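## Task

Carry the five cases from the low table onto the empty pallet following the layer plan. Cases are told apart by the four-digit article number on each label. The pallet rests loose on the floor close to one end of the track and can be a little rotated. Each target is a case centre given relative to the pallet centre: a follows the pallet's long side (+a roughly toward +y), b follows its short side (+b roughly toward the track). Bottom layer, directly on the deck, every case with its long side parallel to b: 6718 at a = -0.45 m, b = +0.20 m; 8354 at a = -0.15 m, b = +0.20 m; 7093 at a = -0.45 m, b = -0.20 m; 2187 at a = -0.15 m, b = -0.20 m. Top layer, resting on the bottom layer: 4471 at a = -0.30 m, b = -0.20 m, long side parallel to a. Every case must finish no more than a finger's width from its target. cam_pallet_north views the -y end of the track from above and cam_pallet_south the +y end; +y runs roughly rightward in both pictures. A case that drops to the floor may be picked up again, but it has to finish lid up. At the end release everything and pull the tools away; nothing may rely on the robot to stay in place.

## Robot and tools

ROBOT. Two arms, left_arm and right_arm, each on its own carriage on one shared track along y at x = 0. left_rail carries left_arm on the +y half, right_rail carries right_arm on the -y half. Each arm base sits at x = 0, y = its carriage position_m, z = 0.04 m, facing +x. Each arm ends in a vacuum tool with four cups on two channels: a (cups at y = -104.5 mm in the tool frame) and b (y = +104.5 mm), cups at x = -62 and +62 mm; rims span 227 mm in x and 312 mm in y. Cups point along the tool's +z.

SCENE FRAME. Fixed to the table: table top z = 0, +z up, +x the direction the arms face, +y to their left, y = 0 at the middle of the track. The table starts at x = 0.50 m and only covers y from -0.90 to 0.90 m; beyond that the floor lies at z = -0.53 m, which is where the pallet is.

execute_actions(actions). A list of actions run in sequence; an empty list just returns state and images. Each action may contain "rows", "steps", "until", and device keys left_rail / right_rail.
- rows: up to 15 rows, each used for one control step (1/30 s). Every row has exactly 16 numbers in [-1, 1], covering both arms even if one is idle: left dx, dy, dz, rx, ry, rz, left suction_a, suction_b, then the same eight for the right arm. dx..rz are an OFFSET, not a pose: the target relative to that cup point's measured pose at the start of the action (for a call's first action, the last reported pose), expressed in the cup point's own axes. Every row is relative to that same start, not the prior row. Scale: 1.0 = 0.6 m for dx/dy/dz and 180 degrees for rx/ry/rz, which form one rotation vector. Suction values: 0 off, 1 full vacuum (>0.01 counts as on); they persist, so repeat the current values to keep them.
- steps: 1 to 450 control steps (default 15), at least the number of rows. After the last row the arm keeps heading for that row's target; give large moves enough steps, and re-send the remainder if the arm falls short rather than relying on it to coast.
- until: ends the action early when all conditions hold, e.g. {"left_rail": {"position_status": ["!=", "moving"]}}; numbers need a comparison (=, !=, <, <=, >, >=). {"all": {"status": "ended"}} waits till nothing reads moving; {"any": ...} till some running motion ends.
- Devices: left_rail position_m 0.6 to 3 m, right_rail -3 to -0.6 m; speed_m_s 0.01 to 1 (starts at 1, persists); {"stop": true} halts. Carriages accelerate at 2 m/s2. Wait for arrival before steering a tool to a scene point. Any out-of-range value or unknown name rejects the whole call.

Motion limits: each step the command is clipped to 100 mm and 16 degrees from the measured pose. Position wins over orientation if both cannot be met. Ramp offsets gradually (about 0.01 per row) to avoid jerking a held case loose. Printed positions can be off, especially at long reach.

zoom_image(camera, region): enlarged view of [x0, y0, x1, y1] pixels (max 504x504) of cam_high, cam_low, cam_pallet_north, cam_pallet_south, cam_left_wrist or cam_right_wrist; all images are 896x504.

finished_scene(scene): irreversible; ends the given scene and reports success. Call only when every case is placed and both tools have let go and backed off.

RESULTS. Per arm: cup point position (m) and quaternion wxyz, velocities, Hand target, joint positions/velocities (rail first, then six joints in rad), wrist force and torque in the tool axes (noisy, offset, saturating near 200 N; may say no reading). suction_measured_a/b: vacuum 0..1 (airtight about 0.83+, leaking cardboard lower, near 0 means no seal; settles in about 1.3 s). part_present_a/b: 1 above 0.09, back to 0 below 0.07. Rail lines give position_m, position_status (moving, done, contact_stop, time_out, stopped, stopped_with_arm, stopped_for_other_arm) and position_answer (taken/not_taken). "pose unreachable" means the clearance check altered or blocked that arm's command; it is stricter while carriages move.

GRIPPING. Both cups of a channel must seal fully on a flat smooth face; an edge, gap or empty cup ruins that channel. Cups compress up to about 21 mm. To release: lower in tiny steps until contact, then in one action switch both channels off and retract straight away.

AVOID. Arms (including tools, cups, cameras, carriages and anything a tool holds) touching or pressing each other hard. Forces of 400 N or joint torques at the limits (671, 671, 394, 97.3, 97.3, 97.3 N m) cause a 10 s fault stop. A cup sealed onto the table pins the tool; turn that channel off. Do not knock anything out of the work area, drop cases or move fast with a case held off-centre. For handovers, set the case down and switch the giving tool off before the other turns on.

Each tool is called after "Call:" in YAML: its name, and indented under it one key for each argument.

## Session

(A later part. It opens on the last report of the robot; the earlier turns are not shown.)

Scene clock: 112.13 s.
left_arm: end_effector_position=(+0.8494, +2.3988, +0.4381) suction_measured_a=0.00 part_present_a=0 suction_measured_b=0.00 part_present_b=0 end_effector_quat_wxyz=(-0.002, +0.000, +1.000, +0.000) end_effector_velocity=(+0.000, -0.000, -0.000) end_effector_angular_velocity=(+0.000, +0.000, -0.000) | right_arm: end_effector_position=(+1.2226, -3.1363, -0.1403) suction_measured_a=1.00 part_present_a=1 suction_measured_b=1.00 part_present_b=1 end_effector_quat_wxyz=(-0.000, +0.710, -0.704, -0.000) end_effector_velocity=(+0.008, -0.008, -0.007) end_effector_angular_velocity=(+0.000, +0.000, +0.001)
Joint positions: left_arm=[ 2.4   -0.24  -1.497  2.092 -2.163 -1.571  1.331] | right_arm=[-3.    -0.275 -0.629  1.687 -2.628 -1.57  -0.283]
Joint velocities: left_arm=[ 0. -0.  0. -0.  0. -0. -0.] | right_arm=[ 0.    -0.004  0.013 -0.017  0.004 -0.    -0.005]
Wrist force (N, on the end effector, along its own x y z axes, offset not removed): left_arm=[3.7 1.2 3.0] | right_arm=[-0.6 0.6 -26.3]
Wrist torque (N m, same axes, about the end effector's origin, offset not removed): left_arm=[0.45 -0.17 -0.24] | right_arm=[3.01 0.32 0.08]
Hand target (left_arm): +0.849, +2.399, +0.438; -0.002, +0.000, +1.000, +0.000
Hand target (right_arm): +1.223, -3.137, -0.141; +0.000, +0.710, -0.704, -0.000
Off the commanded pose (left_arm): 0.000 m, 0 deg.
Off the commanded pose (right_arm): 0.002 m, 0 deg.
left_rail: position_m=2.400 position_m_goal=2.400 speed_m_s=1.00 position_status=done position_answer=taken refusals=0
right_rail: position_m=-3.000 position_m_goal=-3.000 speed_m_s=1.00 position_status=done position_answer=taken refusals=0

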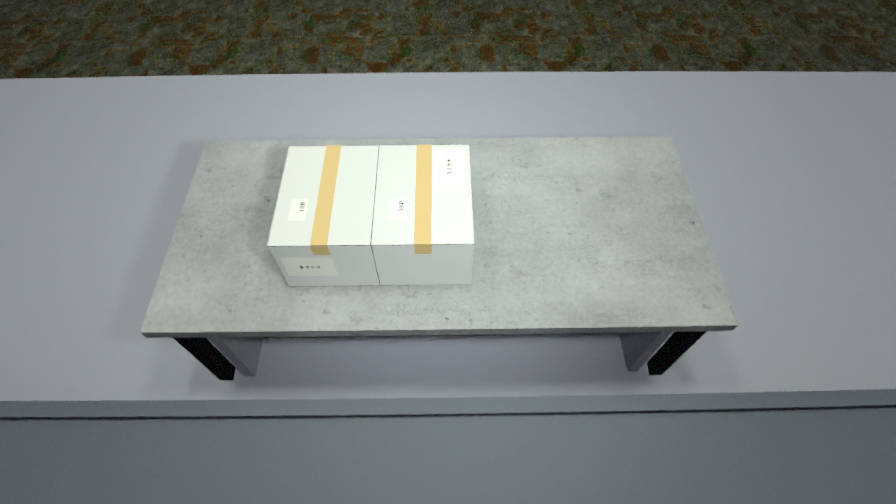

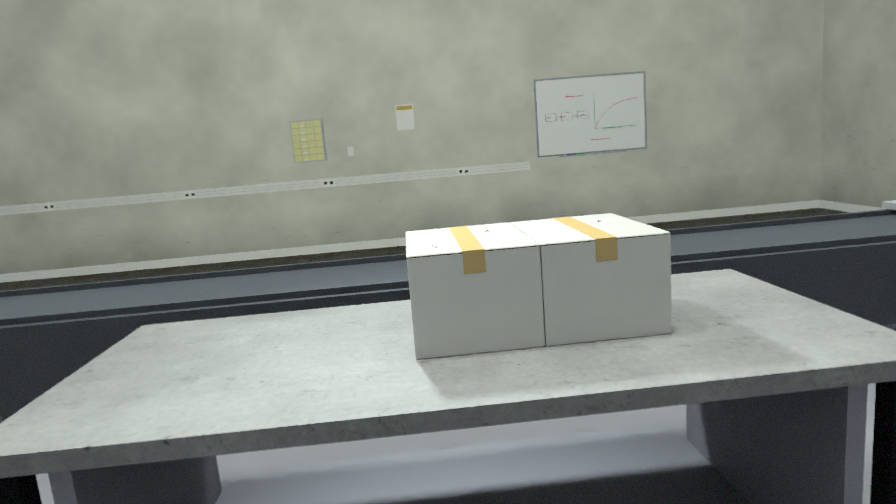

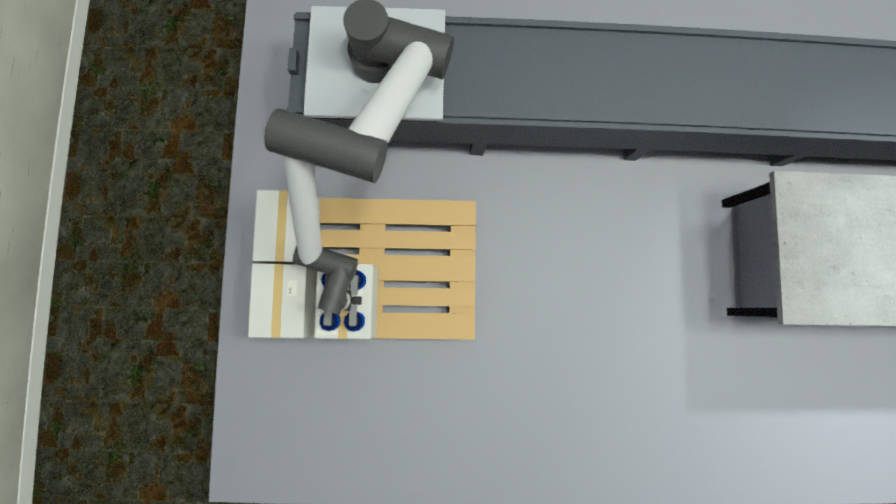

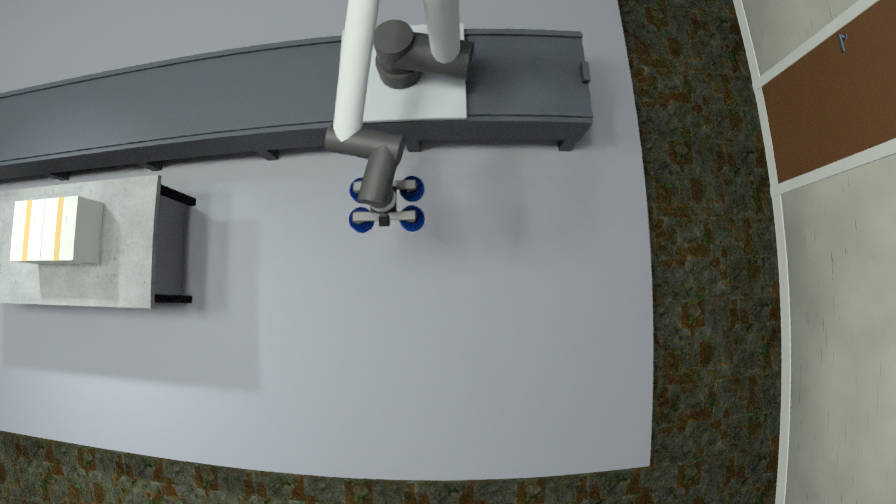

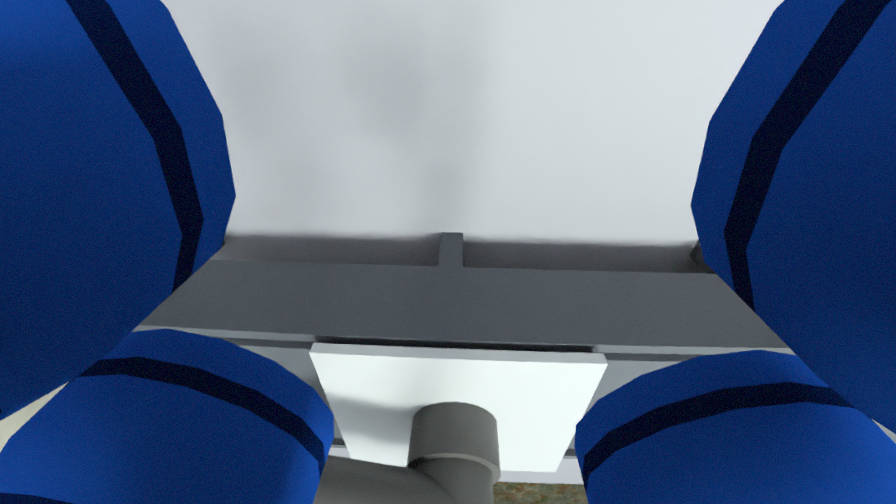

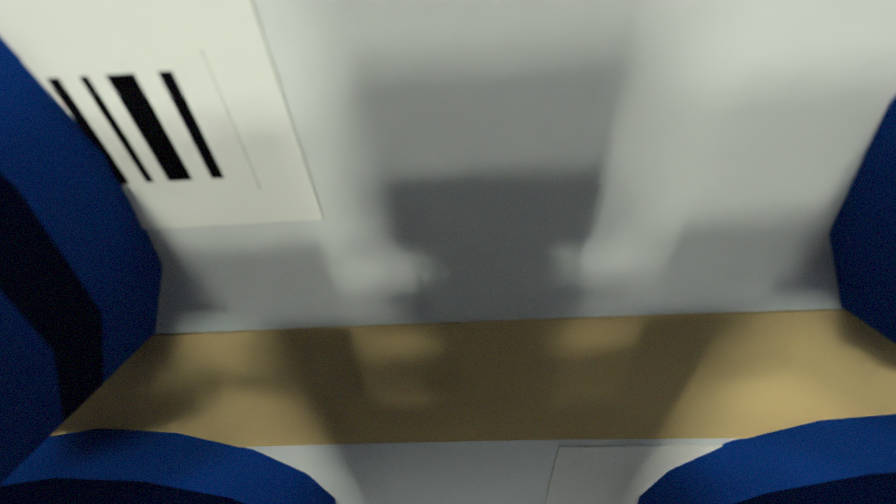

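Call:
execute_actions:
  actions:
    - {"rows":[[0,0,0,0,0,0,0,0,0.03,-0.004,0.015,0,0,0,1,1],[0,0,0,0,0,0,0,0,0.06,-0.008,0.03,0,0,0,1,1],[0,0,0,0,0,0,0,0,0.091,-0.009,0.053,0,0,0,1,1]],"steps":17}

Call:
zoom_image:
  camera: "cam_pallet_north"
  region: [240,185,400,345]

Scene clock: 128.60 s.
left_arm: end_effector_position=(+0.8494, +2.3988, +0.4381) suction_measured_a=0.00 part_present_a=0 suction_measured_b=0.00 part_present_b=0 end_effector_quat_wxyz=(-0.002, +0.000, +1.000, +0.000) end_effector_velocity=(-0.000, +0.000, +0.000) end_effector_angular_velocity=(-0.000, -0.000, -0.000) | right_arm: end_effector_position=(+1.2281, -3.1900, -0.1717) suction_measured_a=1.00 part_present_a=1 suction_measured_b=1.00 part_present_b=1 end_effector_quat_wxyz=(-0.000, +0.710, -0.704, -0.000) end_effector_velocity=(+0.002, -0.007, -0.004) end_effector_angular_velocity=(-0.000, -0.000, +0.001)
Joint positions: left_arm=[ 2.4   -0.24  -1.497  2.092 -2.163 -1.571  1.331] | right_arm=[-3.    -0.316 -0.589  1.658 -2.639 -1.57  -0.324]
Joint velocities: left_arm=[ 0.  0. -0.  0. -0.  0.  0.] | right_arm=[ 0.    -0.005  0.006 -0.005 -0.001  0.    -0.005]
Wrist force (N, on the end effector, along its own x y z axes, offset not removed): left_arm=[-6.6 0.5 6.3] | right_arm=[5.3 1.2 -25.9]
Wrist torque (N m, same axes, about the end effector's origin, offset not removed): left_arm=[0.43 1.08 -0.28] | right_arm=[2.66 -0.59 0.34]
Hand target (left_arm): +0.849, +2.399, +0.438; -0.002, +0.000, +1.000, +0.000
Hand target (right_arm): +1.228, -3.191, -0.172; -0.000, +0.710, -0.704, -0.000
Off the commanded pose (left_arm): 0.000 m, 0 deg.
Off the commanded pose (right_arm): 0.001 m, 0 deg.
left_rail: position_m=2.400 position_m_goal=2.400 speed_m_s=1.00 position_status=done position_answer=taken refusals=0
right_rail: position_m=-3.000 position_m_goal=-3.000 speed_m_s=1.00 position_status=done position_answer=taken refusals=0

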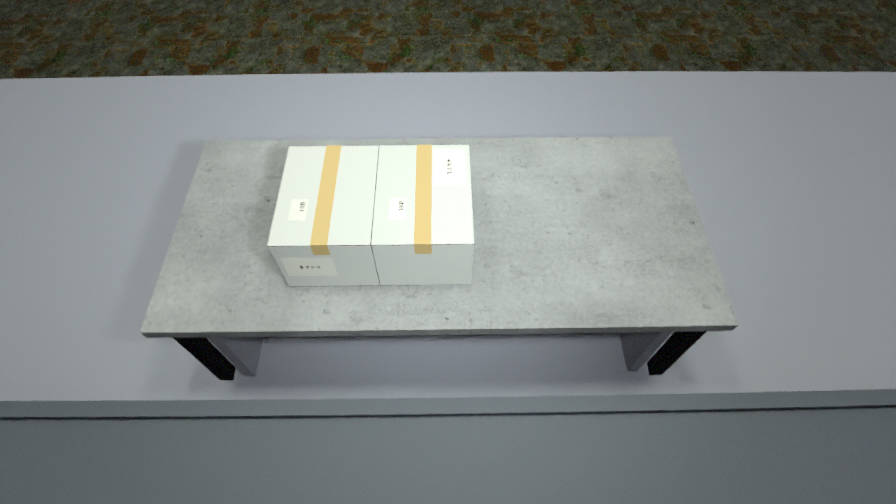

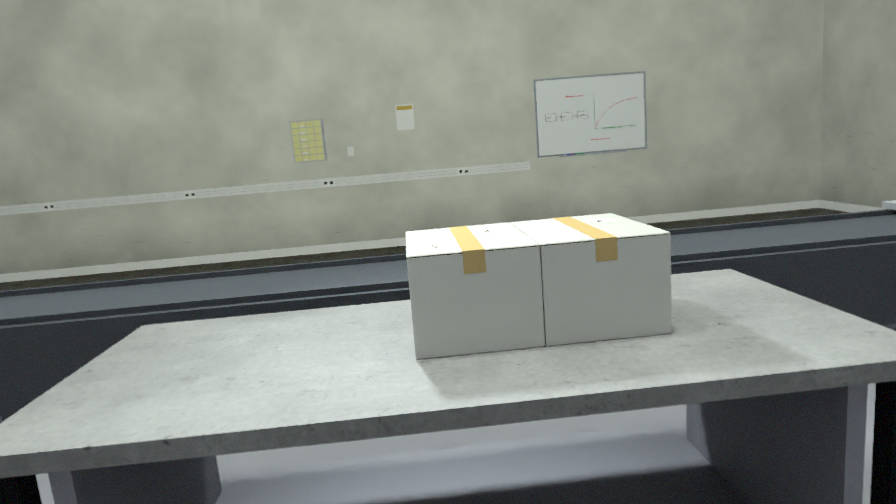

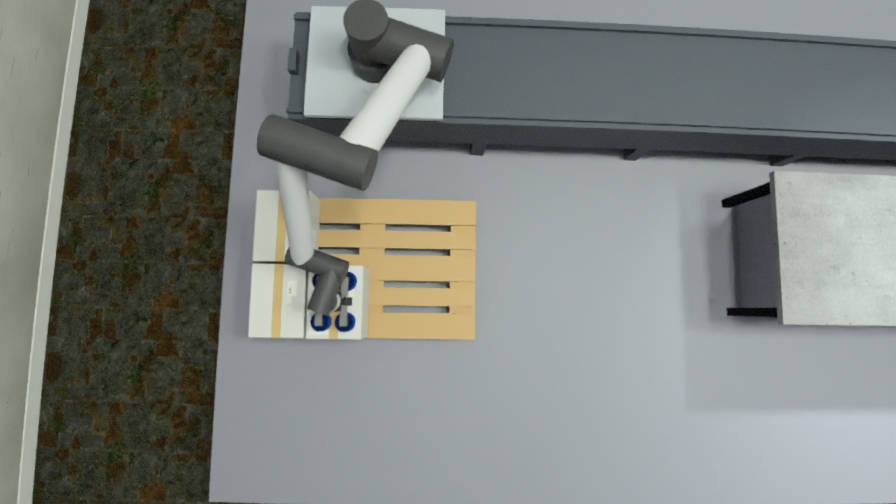

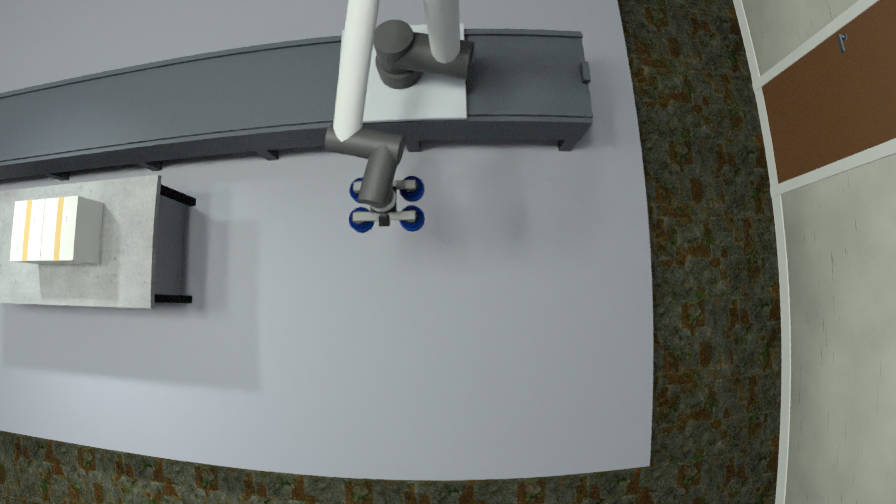

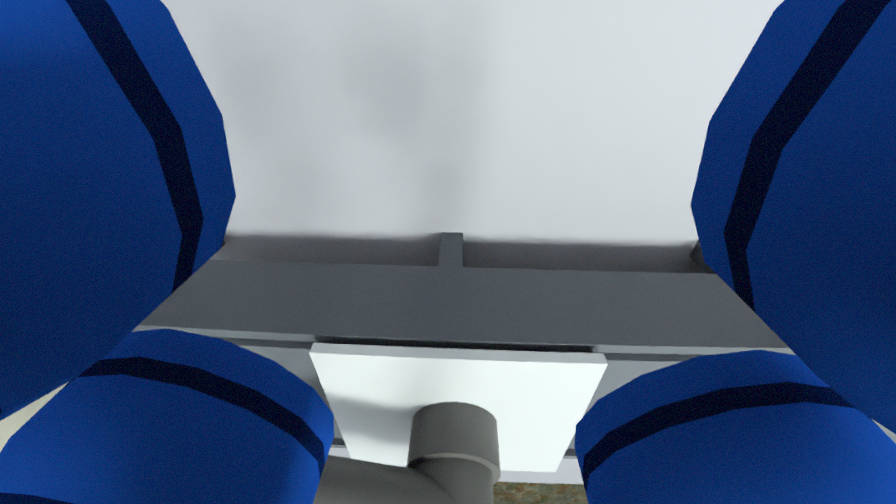

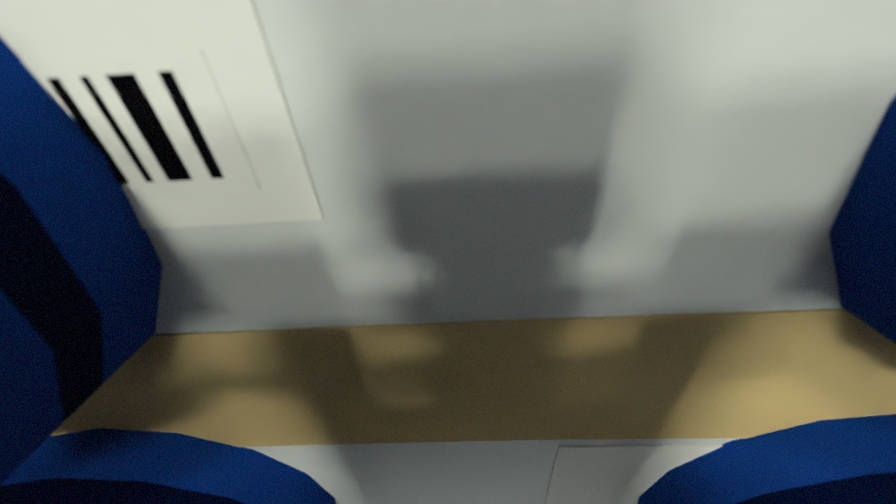

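Region (240, 185, 400, 345) of cam_pallet_north's 896x504 image, scaled by 3.150, with more detail than that image has.

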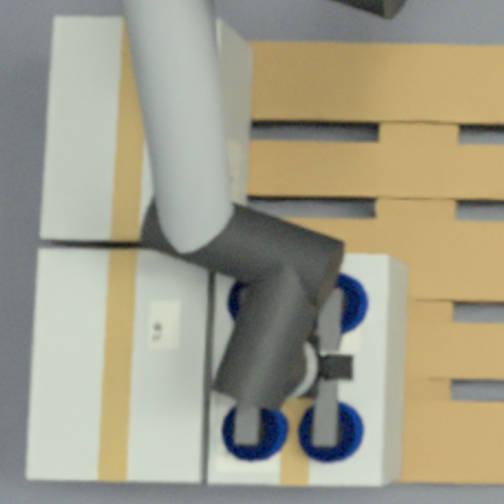

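Call:
execute_actions:
  actions:
    - {"rows":[[0,0,0,0,0,0,0,0,0,0,0.008,0,0,0,1,1]],"steps":11}
    - {"rows":[[0,0,0,0,0,0,0,0,0,0,0,0,0,0,0,0],[0,0,0,0,0,0,0,0,0,0,-0.003,0,0,0,0,0],[0,0,0,0,0,0,0,0,0,0,-0.007,0,0,0,0,0],[0,0,0,0,0,0,0,0,0,0,-0.012,0,0,0,0,0],[0,0,0,0,0,0,0,0,0,0,-0.018,0,0,0,0,0],[0,0,0,0,0,0,0,0,0,0,-0.025,0,0,0,0,0],[0,0,0,0,0,0,0,0,0,0,-0.033,0,0,0,0,0],[0,0,0,0,0,0,0,0,0,0,-0.045,0,0,0,0,0],[0,0,0,0,0,0,0,0,0,0,-0.06,0,0,0,0,0],[0,0,0,0,0,0,0,0,0,0,-0.09,0,0,0.003,0,0]],"steps":17}
    - {"right_rail":{"position_m":-0.6},"rows":[[0,0,0,0,0,0,0,0,-0.7,0.32,-0.665,0,0,0,0,0]],"steps":49}
    - {"rows":[[0,0,0,0,0,0,0,0,-0.695,0.318,0,0,0,0,0,0]],"steps":40}

Scene clock: 140.80 s.
left_arm: end_effector_position=(+0.8494, +2.3988, +0.4381) suction_measured_a=0.00 part_present_a=0 suction_measured_b=0.00 part_present_b=0 end_effector_quat_wxyz=(-0.002, +0.000, +1.000, +0.000) end_effector_velocity=(+0.000, +0.000, -0.000) end_effector_angular_velocity=(+0.000, -0.000, -0.000) | right_arm: end_effector_position=(+0.8474, +0.0466, +0.2718) suction_measured_a=0.00 part_present_a=0 suction_measured_b=0.00 part_present_b=0 end_effector_quat_wxyz=(+0.000, +0.707, -0.707, -0.000) end_effector_velocity=(-0.001, +0.004, +0.000) end_effector_angular_velocity=(-0.001, -0.000, -0.002)
Joint positions: left_arm=[ 2.4   -0.24  -1.497  2.092 -2.163 -1.571  1.331] | right_arm=[-0.6    0.462 -1.143  1.9   -2.327 -1.57   0.462]
Joint velocities: left_arm=[ 0.  0.  0. -0.  0.  0.  0.] | right_arm=[ 0.     0.004  0.001 -0.003  0.002 -0.001  0.006]
Wrist force (N, on the end effector, along its own x y z axes, offset not removed): left_arm=[-3.8 -1.6 5.2] | right_arm=[3.1 -2.8 -0.7]
Wrist torque (N m, same axes, about the end effector's origin, offset not removed): left_arm=[0.07 0.72 -0.07] | right_arm=[-0.09 -0.12 0.24]
Hand target (left_arm): +0.849, +2.399, +0.438; -0.002, +0.000, +1.000, +0.000
Hand target (right_arm): +0.847, +0.047, +0.272; +0.000, +0.707, -0.707, -0.000
Off the commanded pose (left_arm): 0.000 m, 0 deg.
Off the commanded pose (right_arm): 0.001 m, 0 deg.
left_rail: position_m=2.400 position_m_goal=2.400 speed_m_s=1.00 position_status=done position_answer=taken refusals=0
right_rail: position_m=-0.600 position_m_goal=-0.600 speed_m_s=1.00 position_status=done position_answer=taken refusals=0

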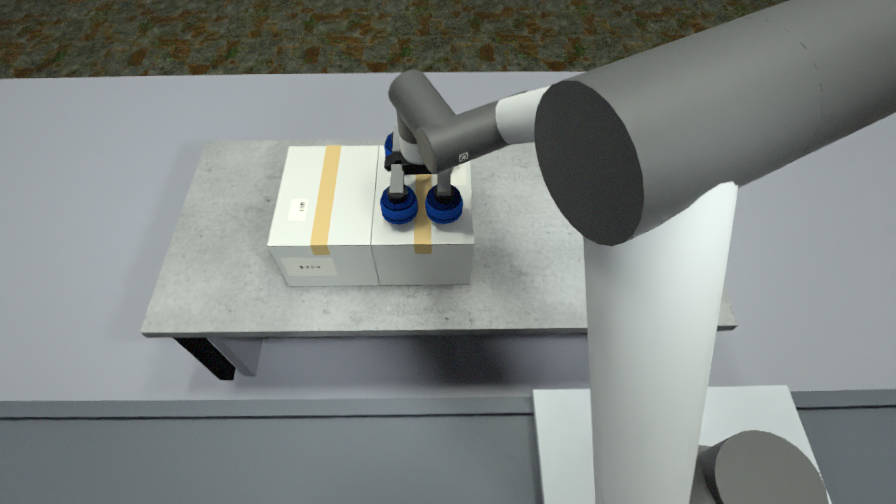

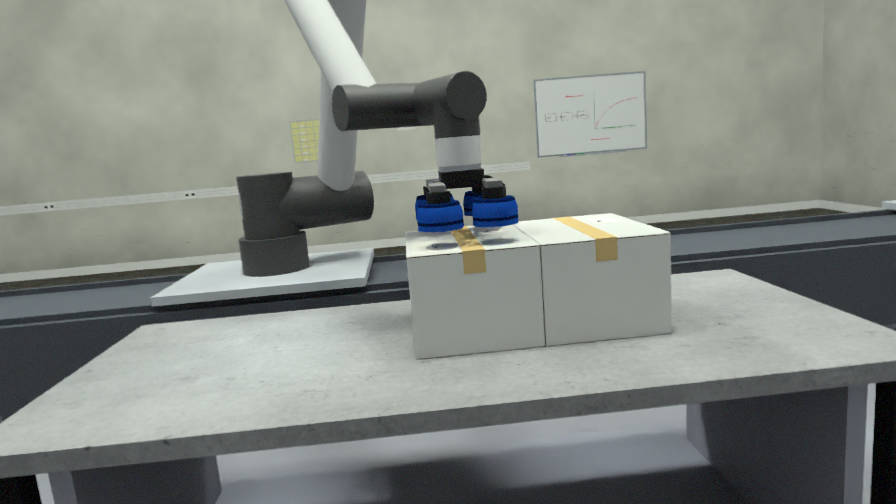

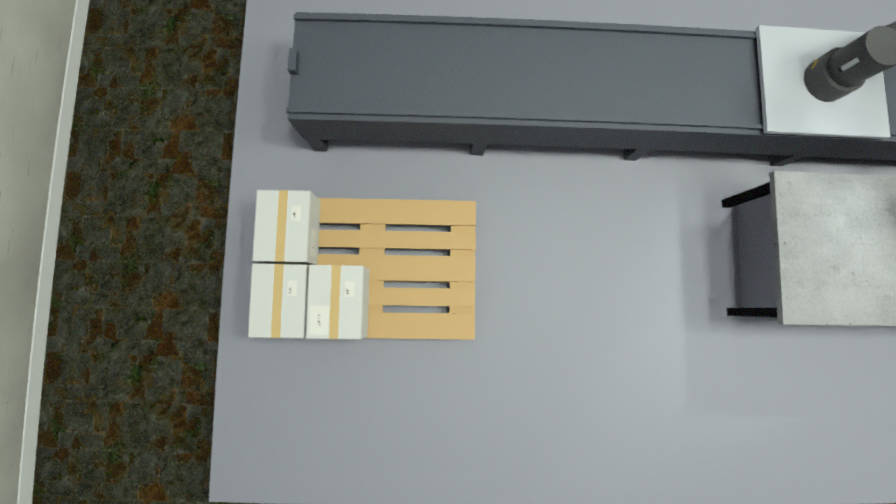

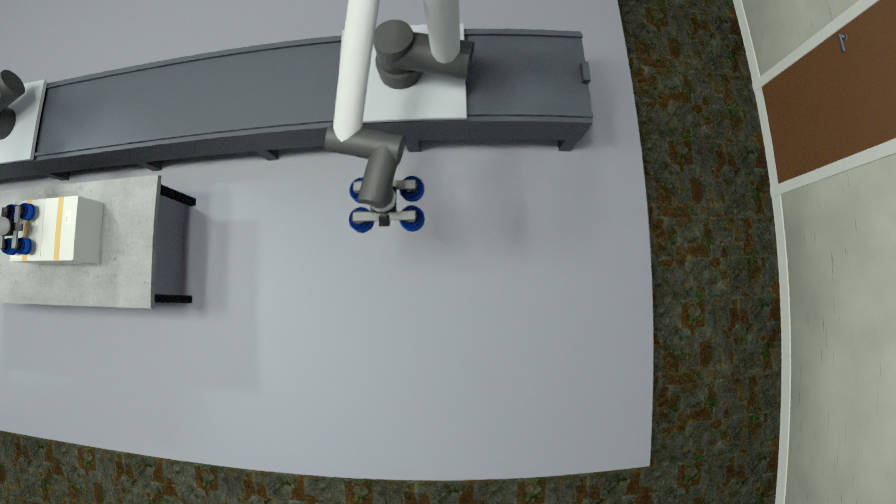

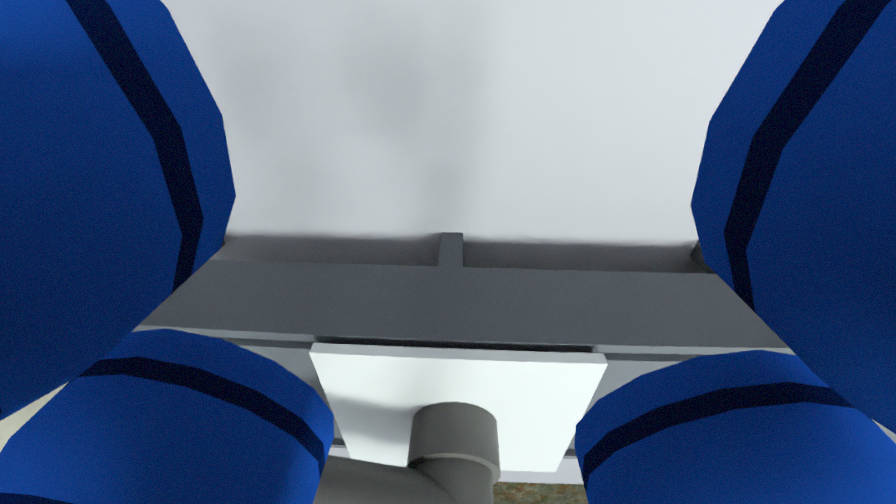

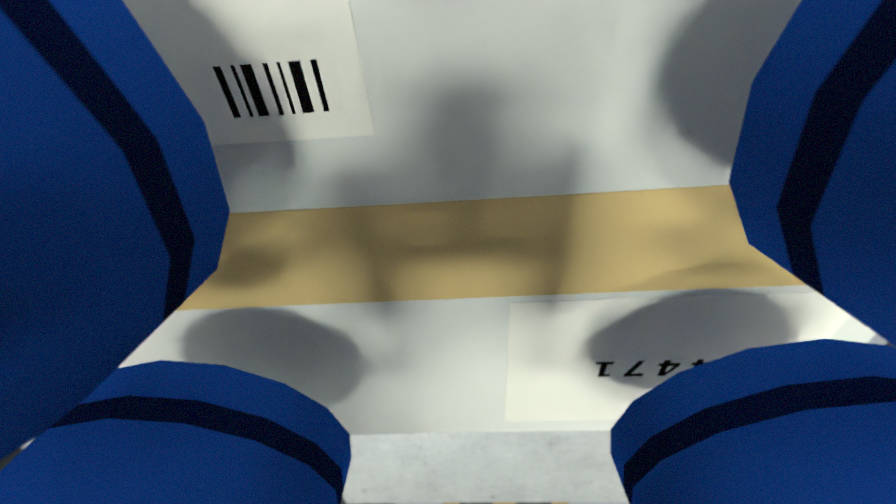

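Call:
execute_actions:
  actions:
    - {"rows":[[0,0,0,0,0,0,0,0,0.004,0.005,0.03,0,0,0,1,1],[0,0,0,0,0,0,0,0,0.004,0.005,0.055,0,0,0,1,1],[0,0,0,0,0,0,0,0,0.004,0.005,0.081,0,0,0,1,1]],"steps":27}
    - {"rows":[[0,0,0,0,0,0,0,0,0,0,-0.015,0,0,0,1,1],[0,0,0,0,0,0,0,0,0,0,-0.03,0,0,0,1,1],[0,0,0,0,0,0,0,0,0,0,-0.05,0,0,0,1,1]],"steps":10}
    - {"right_rail":{"position_m":-3.0},"rows":[[0,0,0,0,0,0,0,0,0.05,0,-0.01,0,0,0,1,1],[0,0,0,0,0,0,0,0,0.1,0,-0.01,0,0,0,1,1],[0,0,0,0,0,0,0,0,0.7,-0.243,-0.01,0,0,0,1,1]],"steps":38}
    - {"rows":[[0,0,0,0,0,0,0,0,0.94,-0.4,0.27,0,0,-0.503,1,1]],"steps":53}
    - {"rows":[[0,0,0,0,0,0,0,0,0,0,0.05,0,0,0,1,1]],"steps":13}

Call:
zoom_image:
  camera: "cam_pallet_north"
  region: [230,230,390,350]

Scene clock: 151.03 s.
left_arm: end_effector_position=(+0.8494, +2.3988, +0.4381) suction_measured_a=0.00 part_present_a=0 suction_measured_b=0.00 part_present_b=0 end_effector_quat_wxyz=(-0.002, +0.000, +1.000, +0.000) end_effector_velocity=(+0.000, -0.000, -0.000) end_effector_angular_velocity=(+0.000, +0.000, -0.000) | right_arm: end_effector_position=(+1.2272, -3.3393, +0.0634) suction_measured_a=1.00 part_present_a=1 suction_measured_b=1.00 part_present_b=1 end_effector_quat_wxyz=(-0.000, +1.000, +0.004, -0.000) end_effector_velocity=(+0.000, -0.000, -0.009) end_effector_angular_velocity=(-0.000, -0.001, -0.001)
Joint positions: left_arm=[ 2.4   -0.24  -1.497  2.092 -2.163 -1.571  1.331] | right_arm=[-3.    -0.428 -0.791  1.62  -2.399 -1.57  -2.006]
Joint velocities: left_arm=[ 0. -0.  0. -0.  0. -0.  0.] | right_arm=[ 0.    -0.     0.008  0.001 -0.009 -0.     0.001]
Wrist force (N, on the end effector, along its own x y z axes, offset not removed): left_arm=[-4.5 3.8 2.8] | right_arm=[2.0 3.0 -54.0]
Wrist torque (N m, same axes, about the end effector's origin, offset not removed): left_arm=[0.77 0.92 -0.20] | right_arm=[1.89 -0.30 0.34]
Hand target (left_arm): +0.849, +2.399, +0.438; -0.002, +0.000, +1.000, +0.000
Hand target (right_arm): +1.227, -3.339, +0.062; -0.000, +1.000, +0.003, -0.000
Off the commanded pose (left_arm): 0.000 m, 0 deg.
Off the commanded pose (right_arm): 0.001 m, 0 deg.
left_rail: position_m=2.400 position_m_goal=2.400 speed_m_s=1.00 position_status=done position_answer=taken refusals=0
right_rail: position_m=-3.000 position_m_goal=-3.000 speed_m_s=1.00 position_status=done position_answer=taken refusals=0

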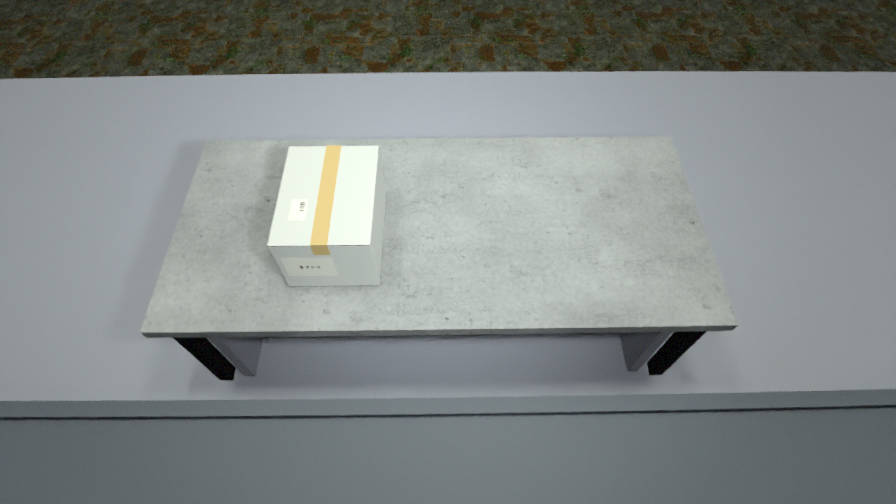

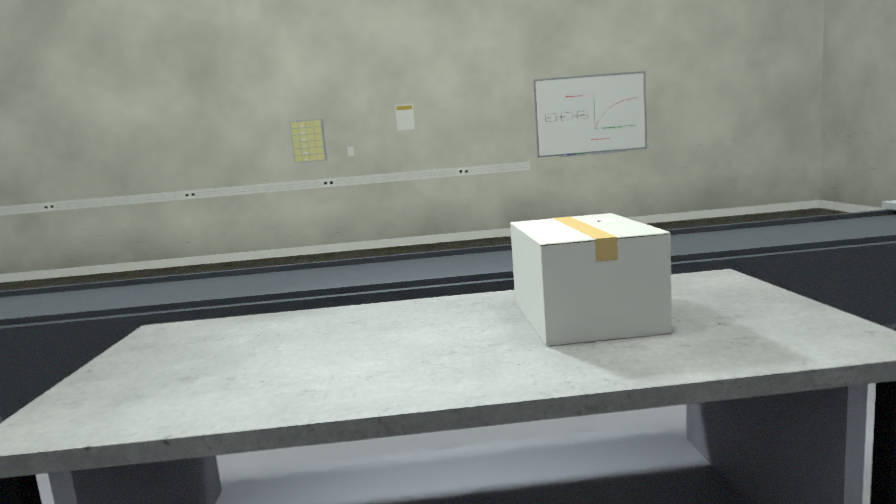

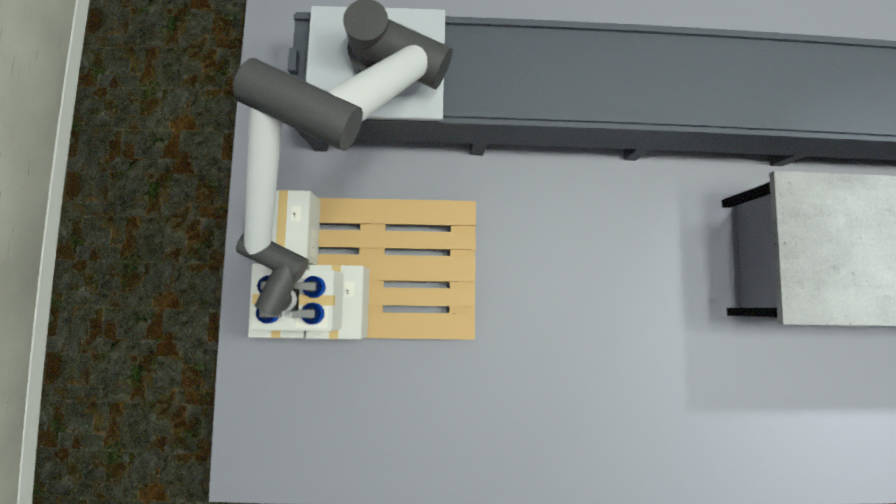

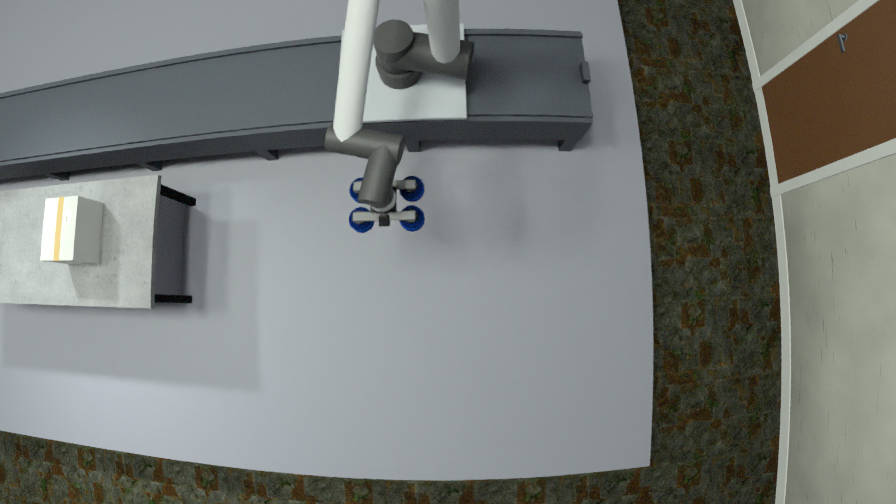

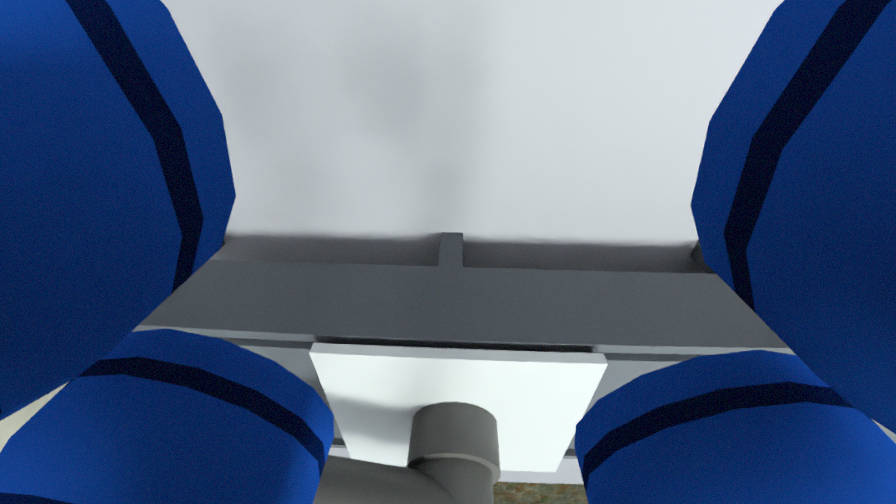

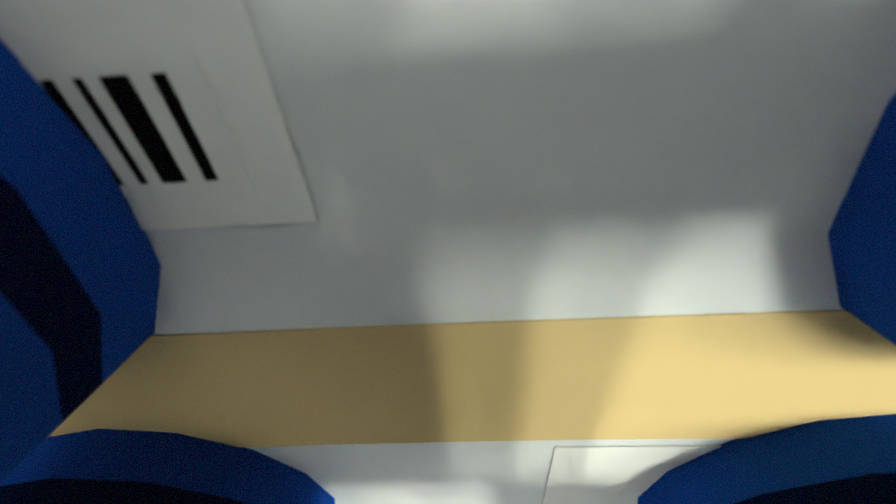

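Region (230, 230, 390, 350) of cam_pallet_north's 896x504 image, scaled by 3.150, with more detail than that image has; it fills the top 378 rows of this view, and the rest is white.

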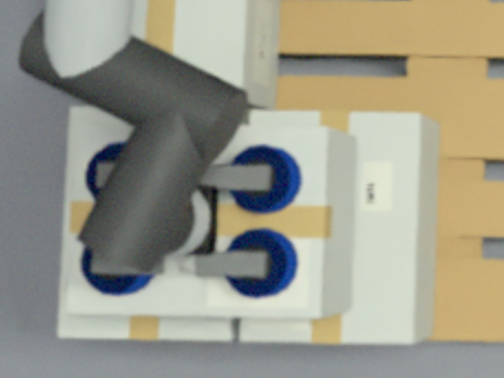

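Call:
execute_actions:
  actions:
    - {"rows":[[0,0,0,0,0,0,0,0,0.008,0,0.003,0,0,-0.001,1,1],[0,0,0,0,0,0,0,0,0.008,0,0.003,0,0,-0.001,1,1],[0,0,0,0,0,0,0,0,0.008,0,0.007,0,0,-0.001,1,1],[0,0,0,0,0,0,0,0,0.008,0,0.0135,0,0,-0.001,1,1]],"steps":14}

Scene clock: 154.80 s.
left_arm: end_effector_position=(+0.8494, +2.3988, +0.4381) suction_measured_a=0.00 part_present_a=0 suction_measured_b=0.00 part_present_b=0 end_effector_quat_wxyz=(-0.002, +0.000, +1.000, +0.000) end_effector_velocity=(-0.000, +0.000, +0.000) end_effector_angular_velocity=(-0.000, -0.000, +0.000) | right_arm: end_effector_position=(+1.2318, -3.3393, +0.0556) suction_measured_a=1.00 part_present_a=1 suction_measured_b=1.00 part_present_b=1 end_effector_quat_wxyz=(-0.000, +1.000, +0.005, -0.000) end_effector_velocity=(+0.001, -0.000, -0.003) end_effector_angular_velocity=(-0.000, -0.001, +0.001)
Joint positions: left_arm=[ 2.4   -0.24  -1.497  2.092 -2.163 -1.571  1.331] | right_arm=[-3.    -0.427 -0.781  1.613 -2.402 -1.57  -2.008]
Joint velocities: left_arm=[ 0.  0. -0.  0. -0.  0. -0.] | right_arm=[ 0.     0.     0.003 -0.002 -0.002 -0.    -0.001]
Wrist force (N, on the end effector, along its own x y z axes, offset not removed): left_arm=[-2.6 0.3 7.3] | right_arm=[2.7 2.5 -50.1]
Wrist torque (N m, same axes, about the end effector's origin, offset not removed): left_arm=[0.23 0.64 -0.38] | right_arm=[2.13 -0.40 0.13]
Hand target (left_arm): +0.849, +2.399, +0.438; -0.002, +0.000, +1.000, +0.000
Hand target (right_arm): +1.232, -3.339, +0.055; -0.000, +1.000, +0.005, -0.000
Off the commanded pose (left_arm): 0.000 m, 0 deg.
Off the commanded pose (right_arm): 0.000 m, 0 deg.
left_rail: position_m=2.400 position_m_goal=2.400 speed_m_s=1.00 position_status=done position_answer=taken refusals=0
right_rail: position_m=-3.000 position_m_goal=-3.000 speed_m_s=1.00 position_status=done position_answer=taken refusals=0

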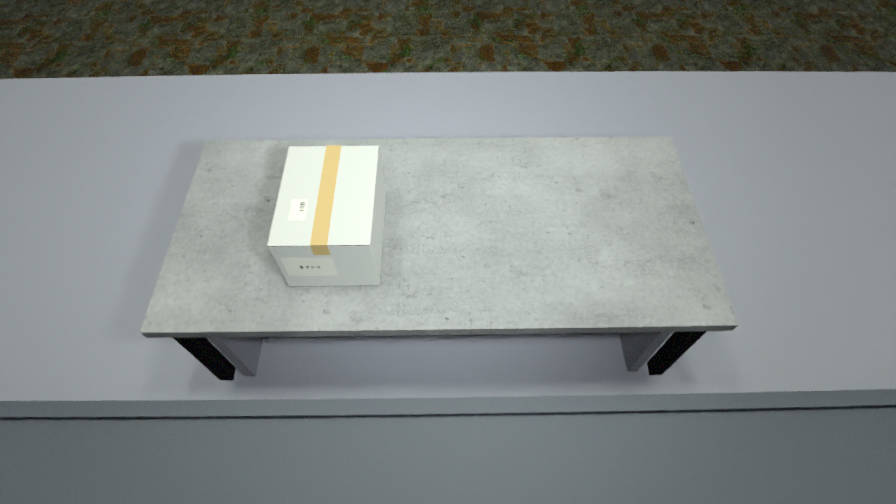

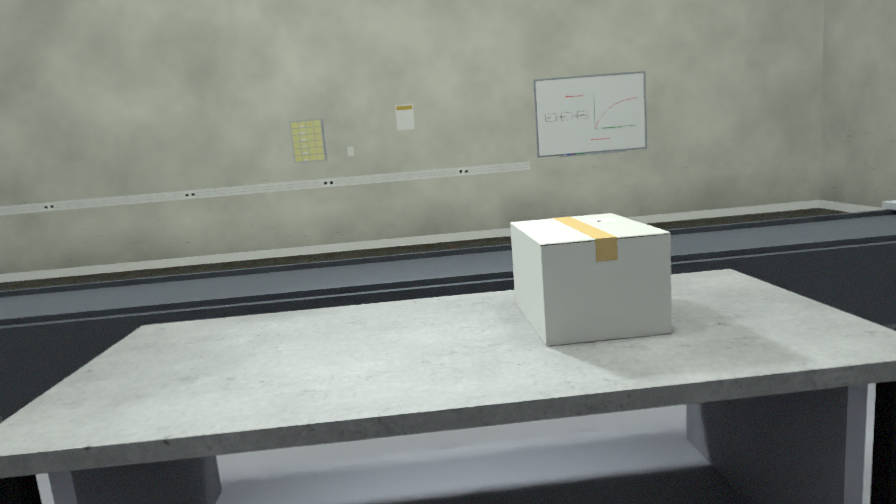

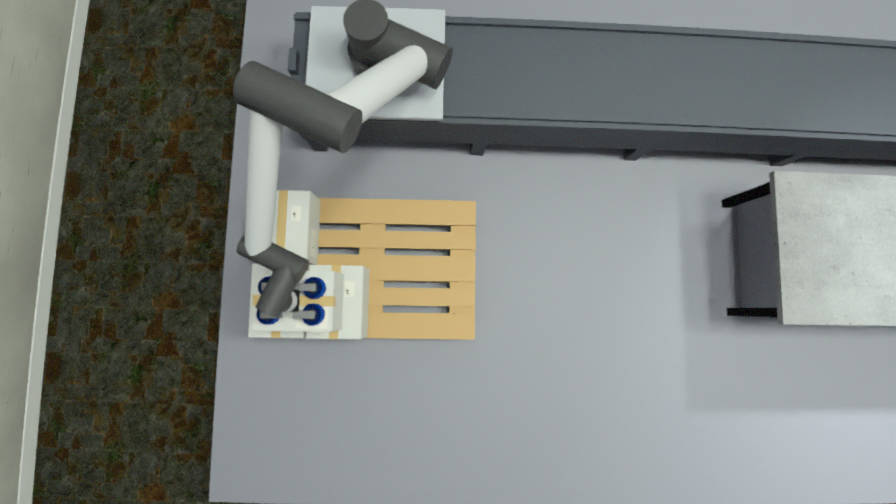

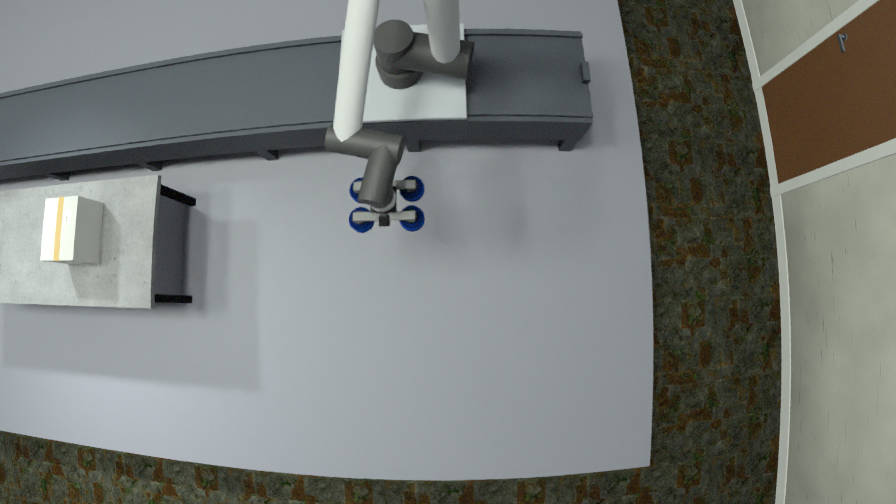

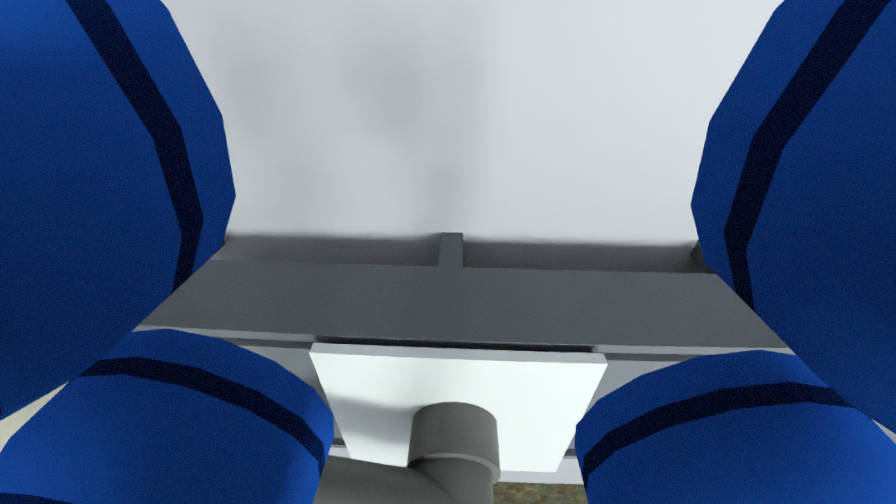

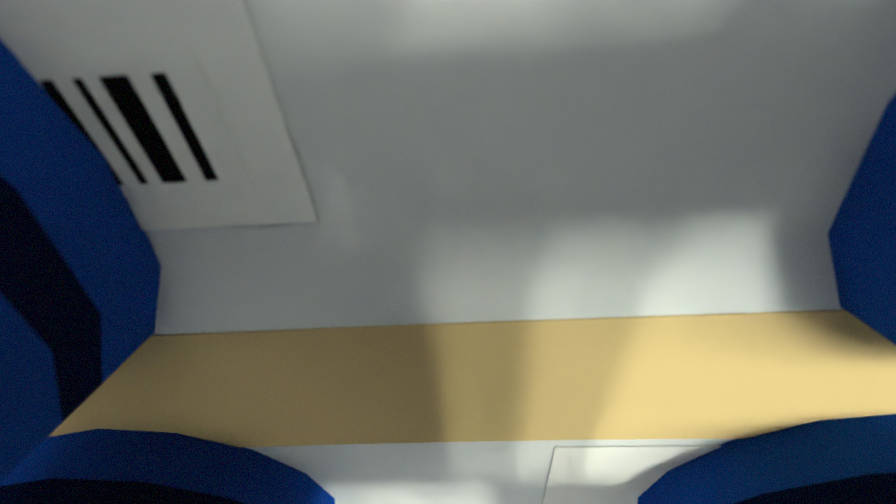

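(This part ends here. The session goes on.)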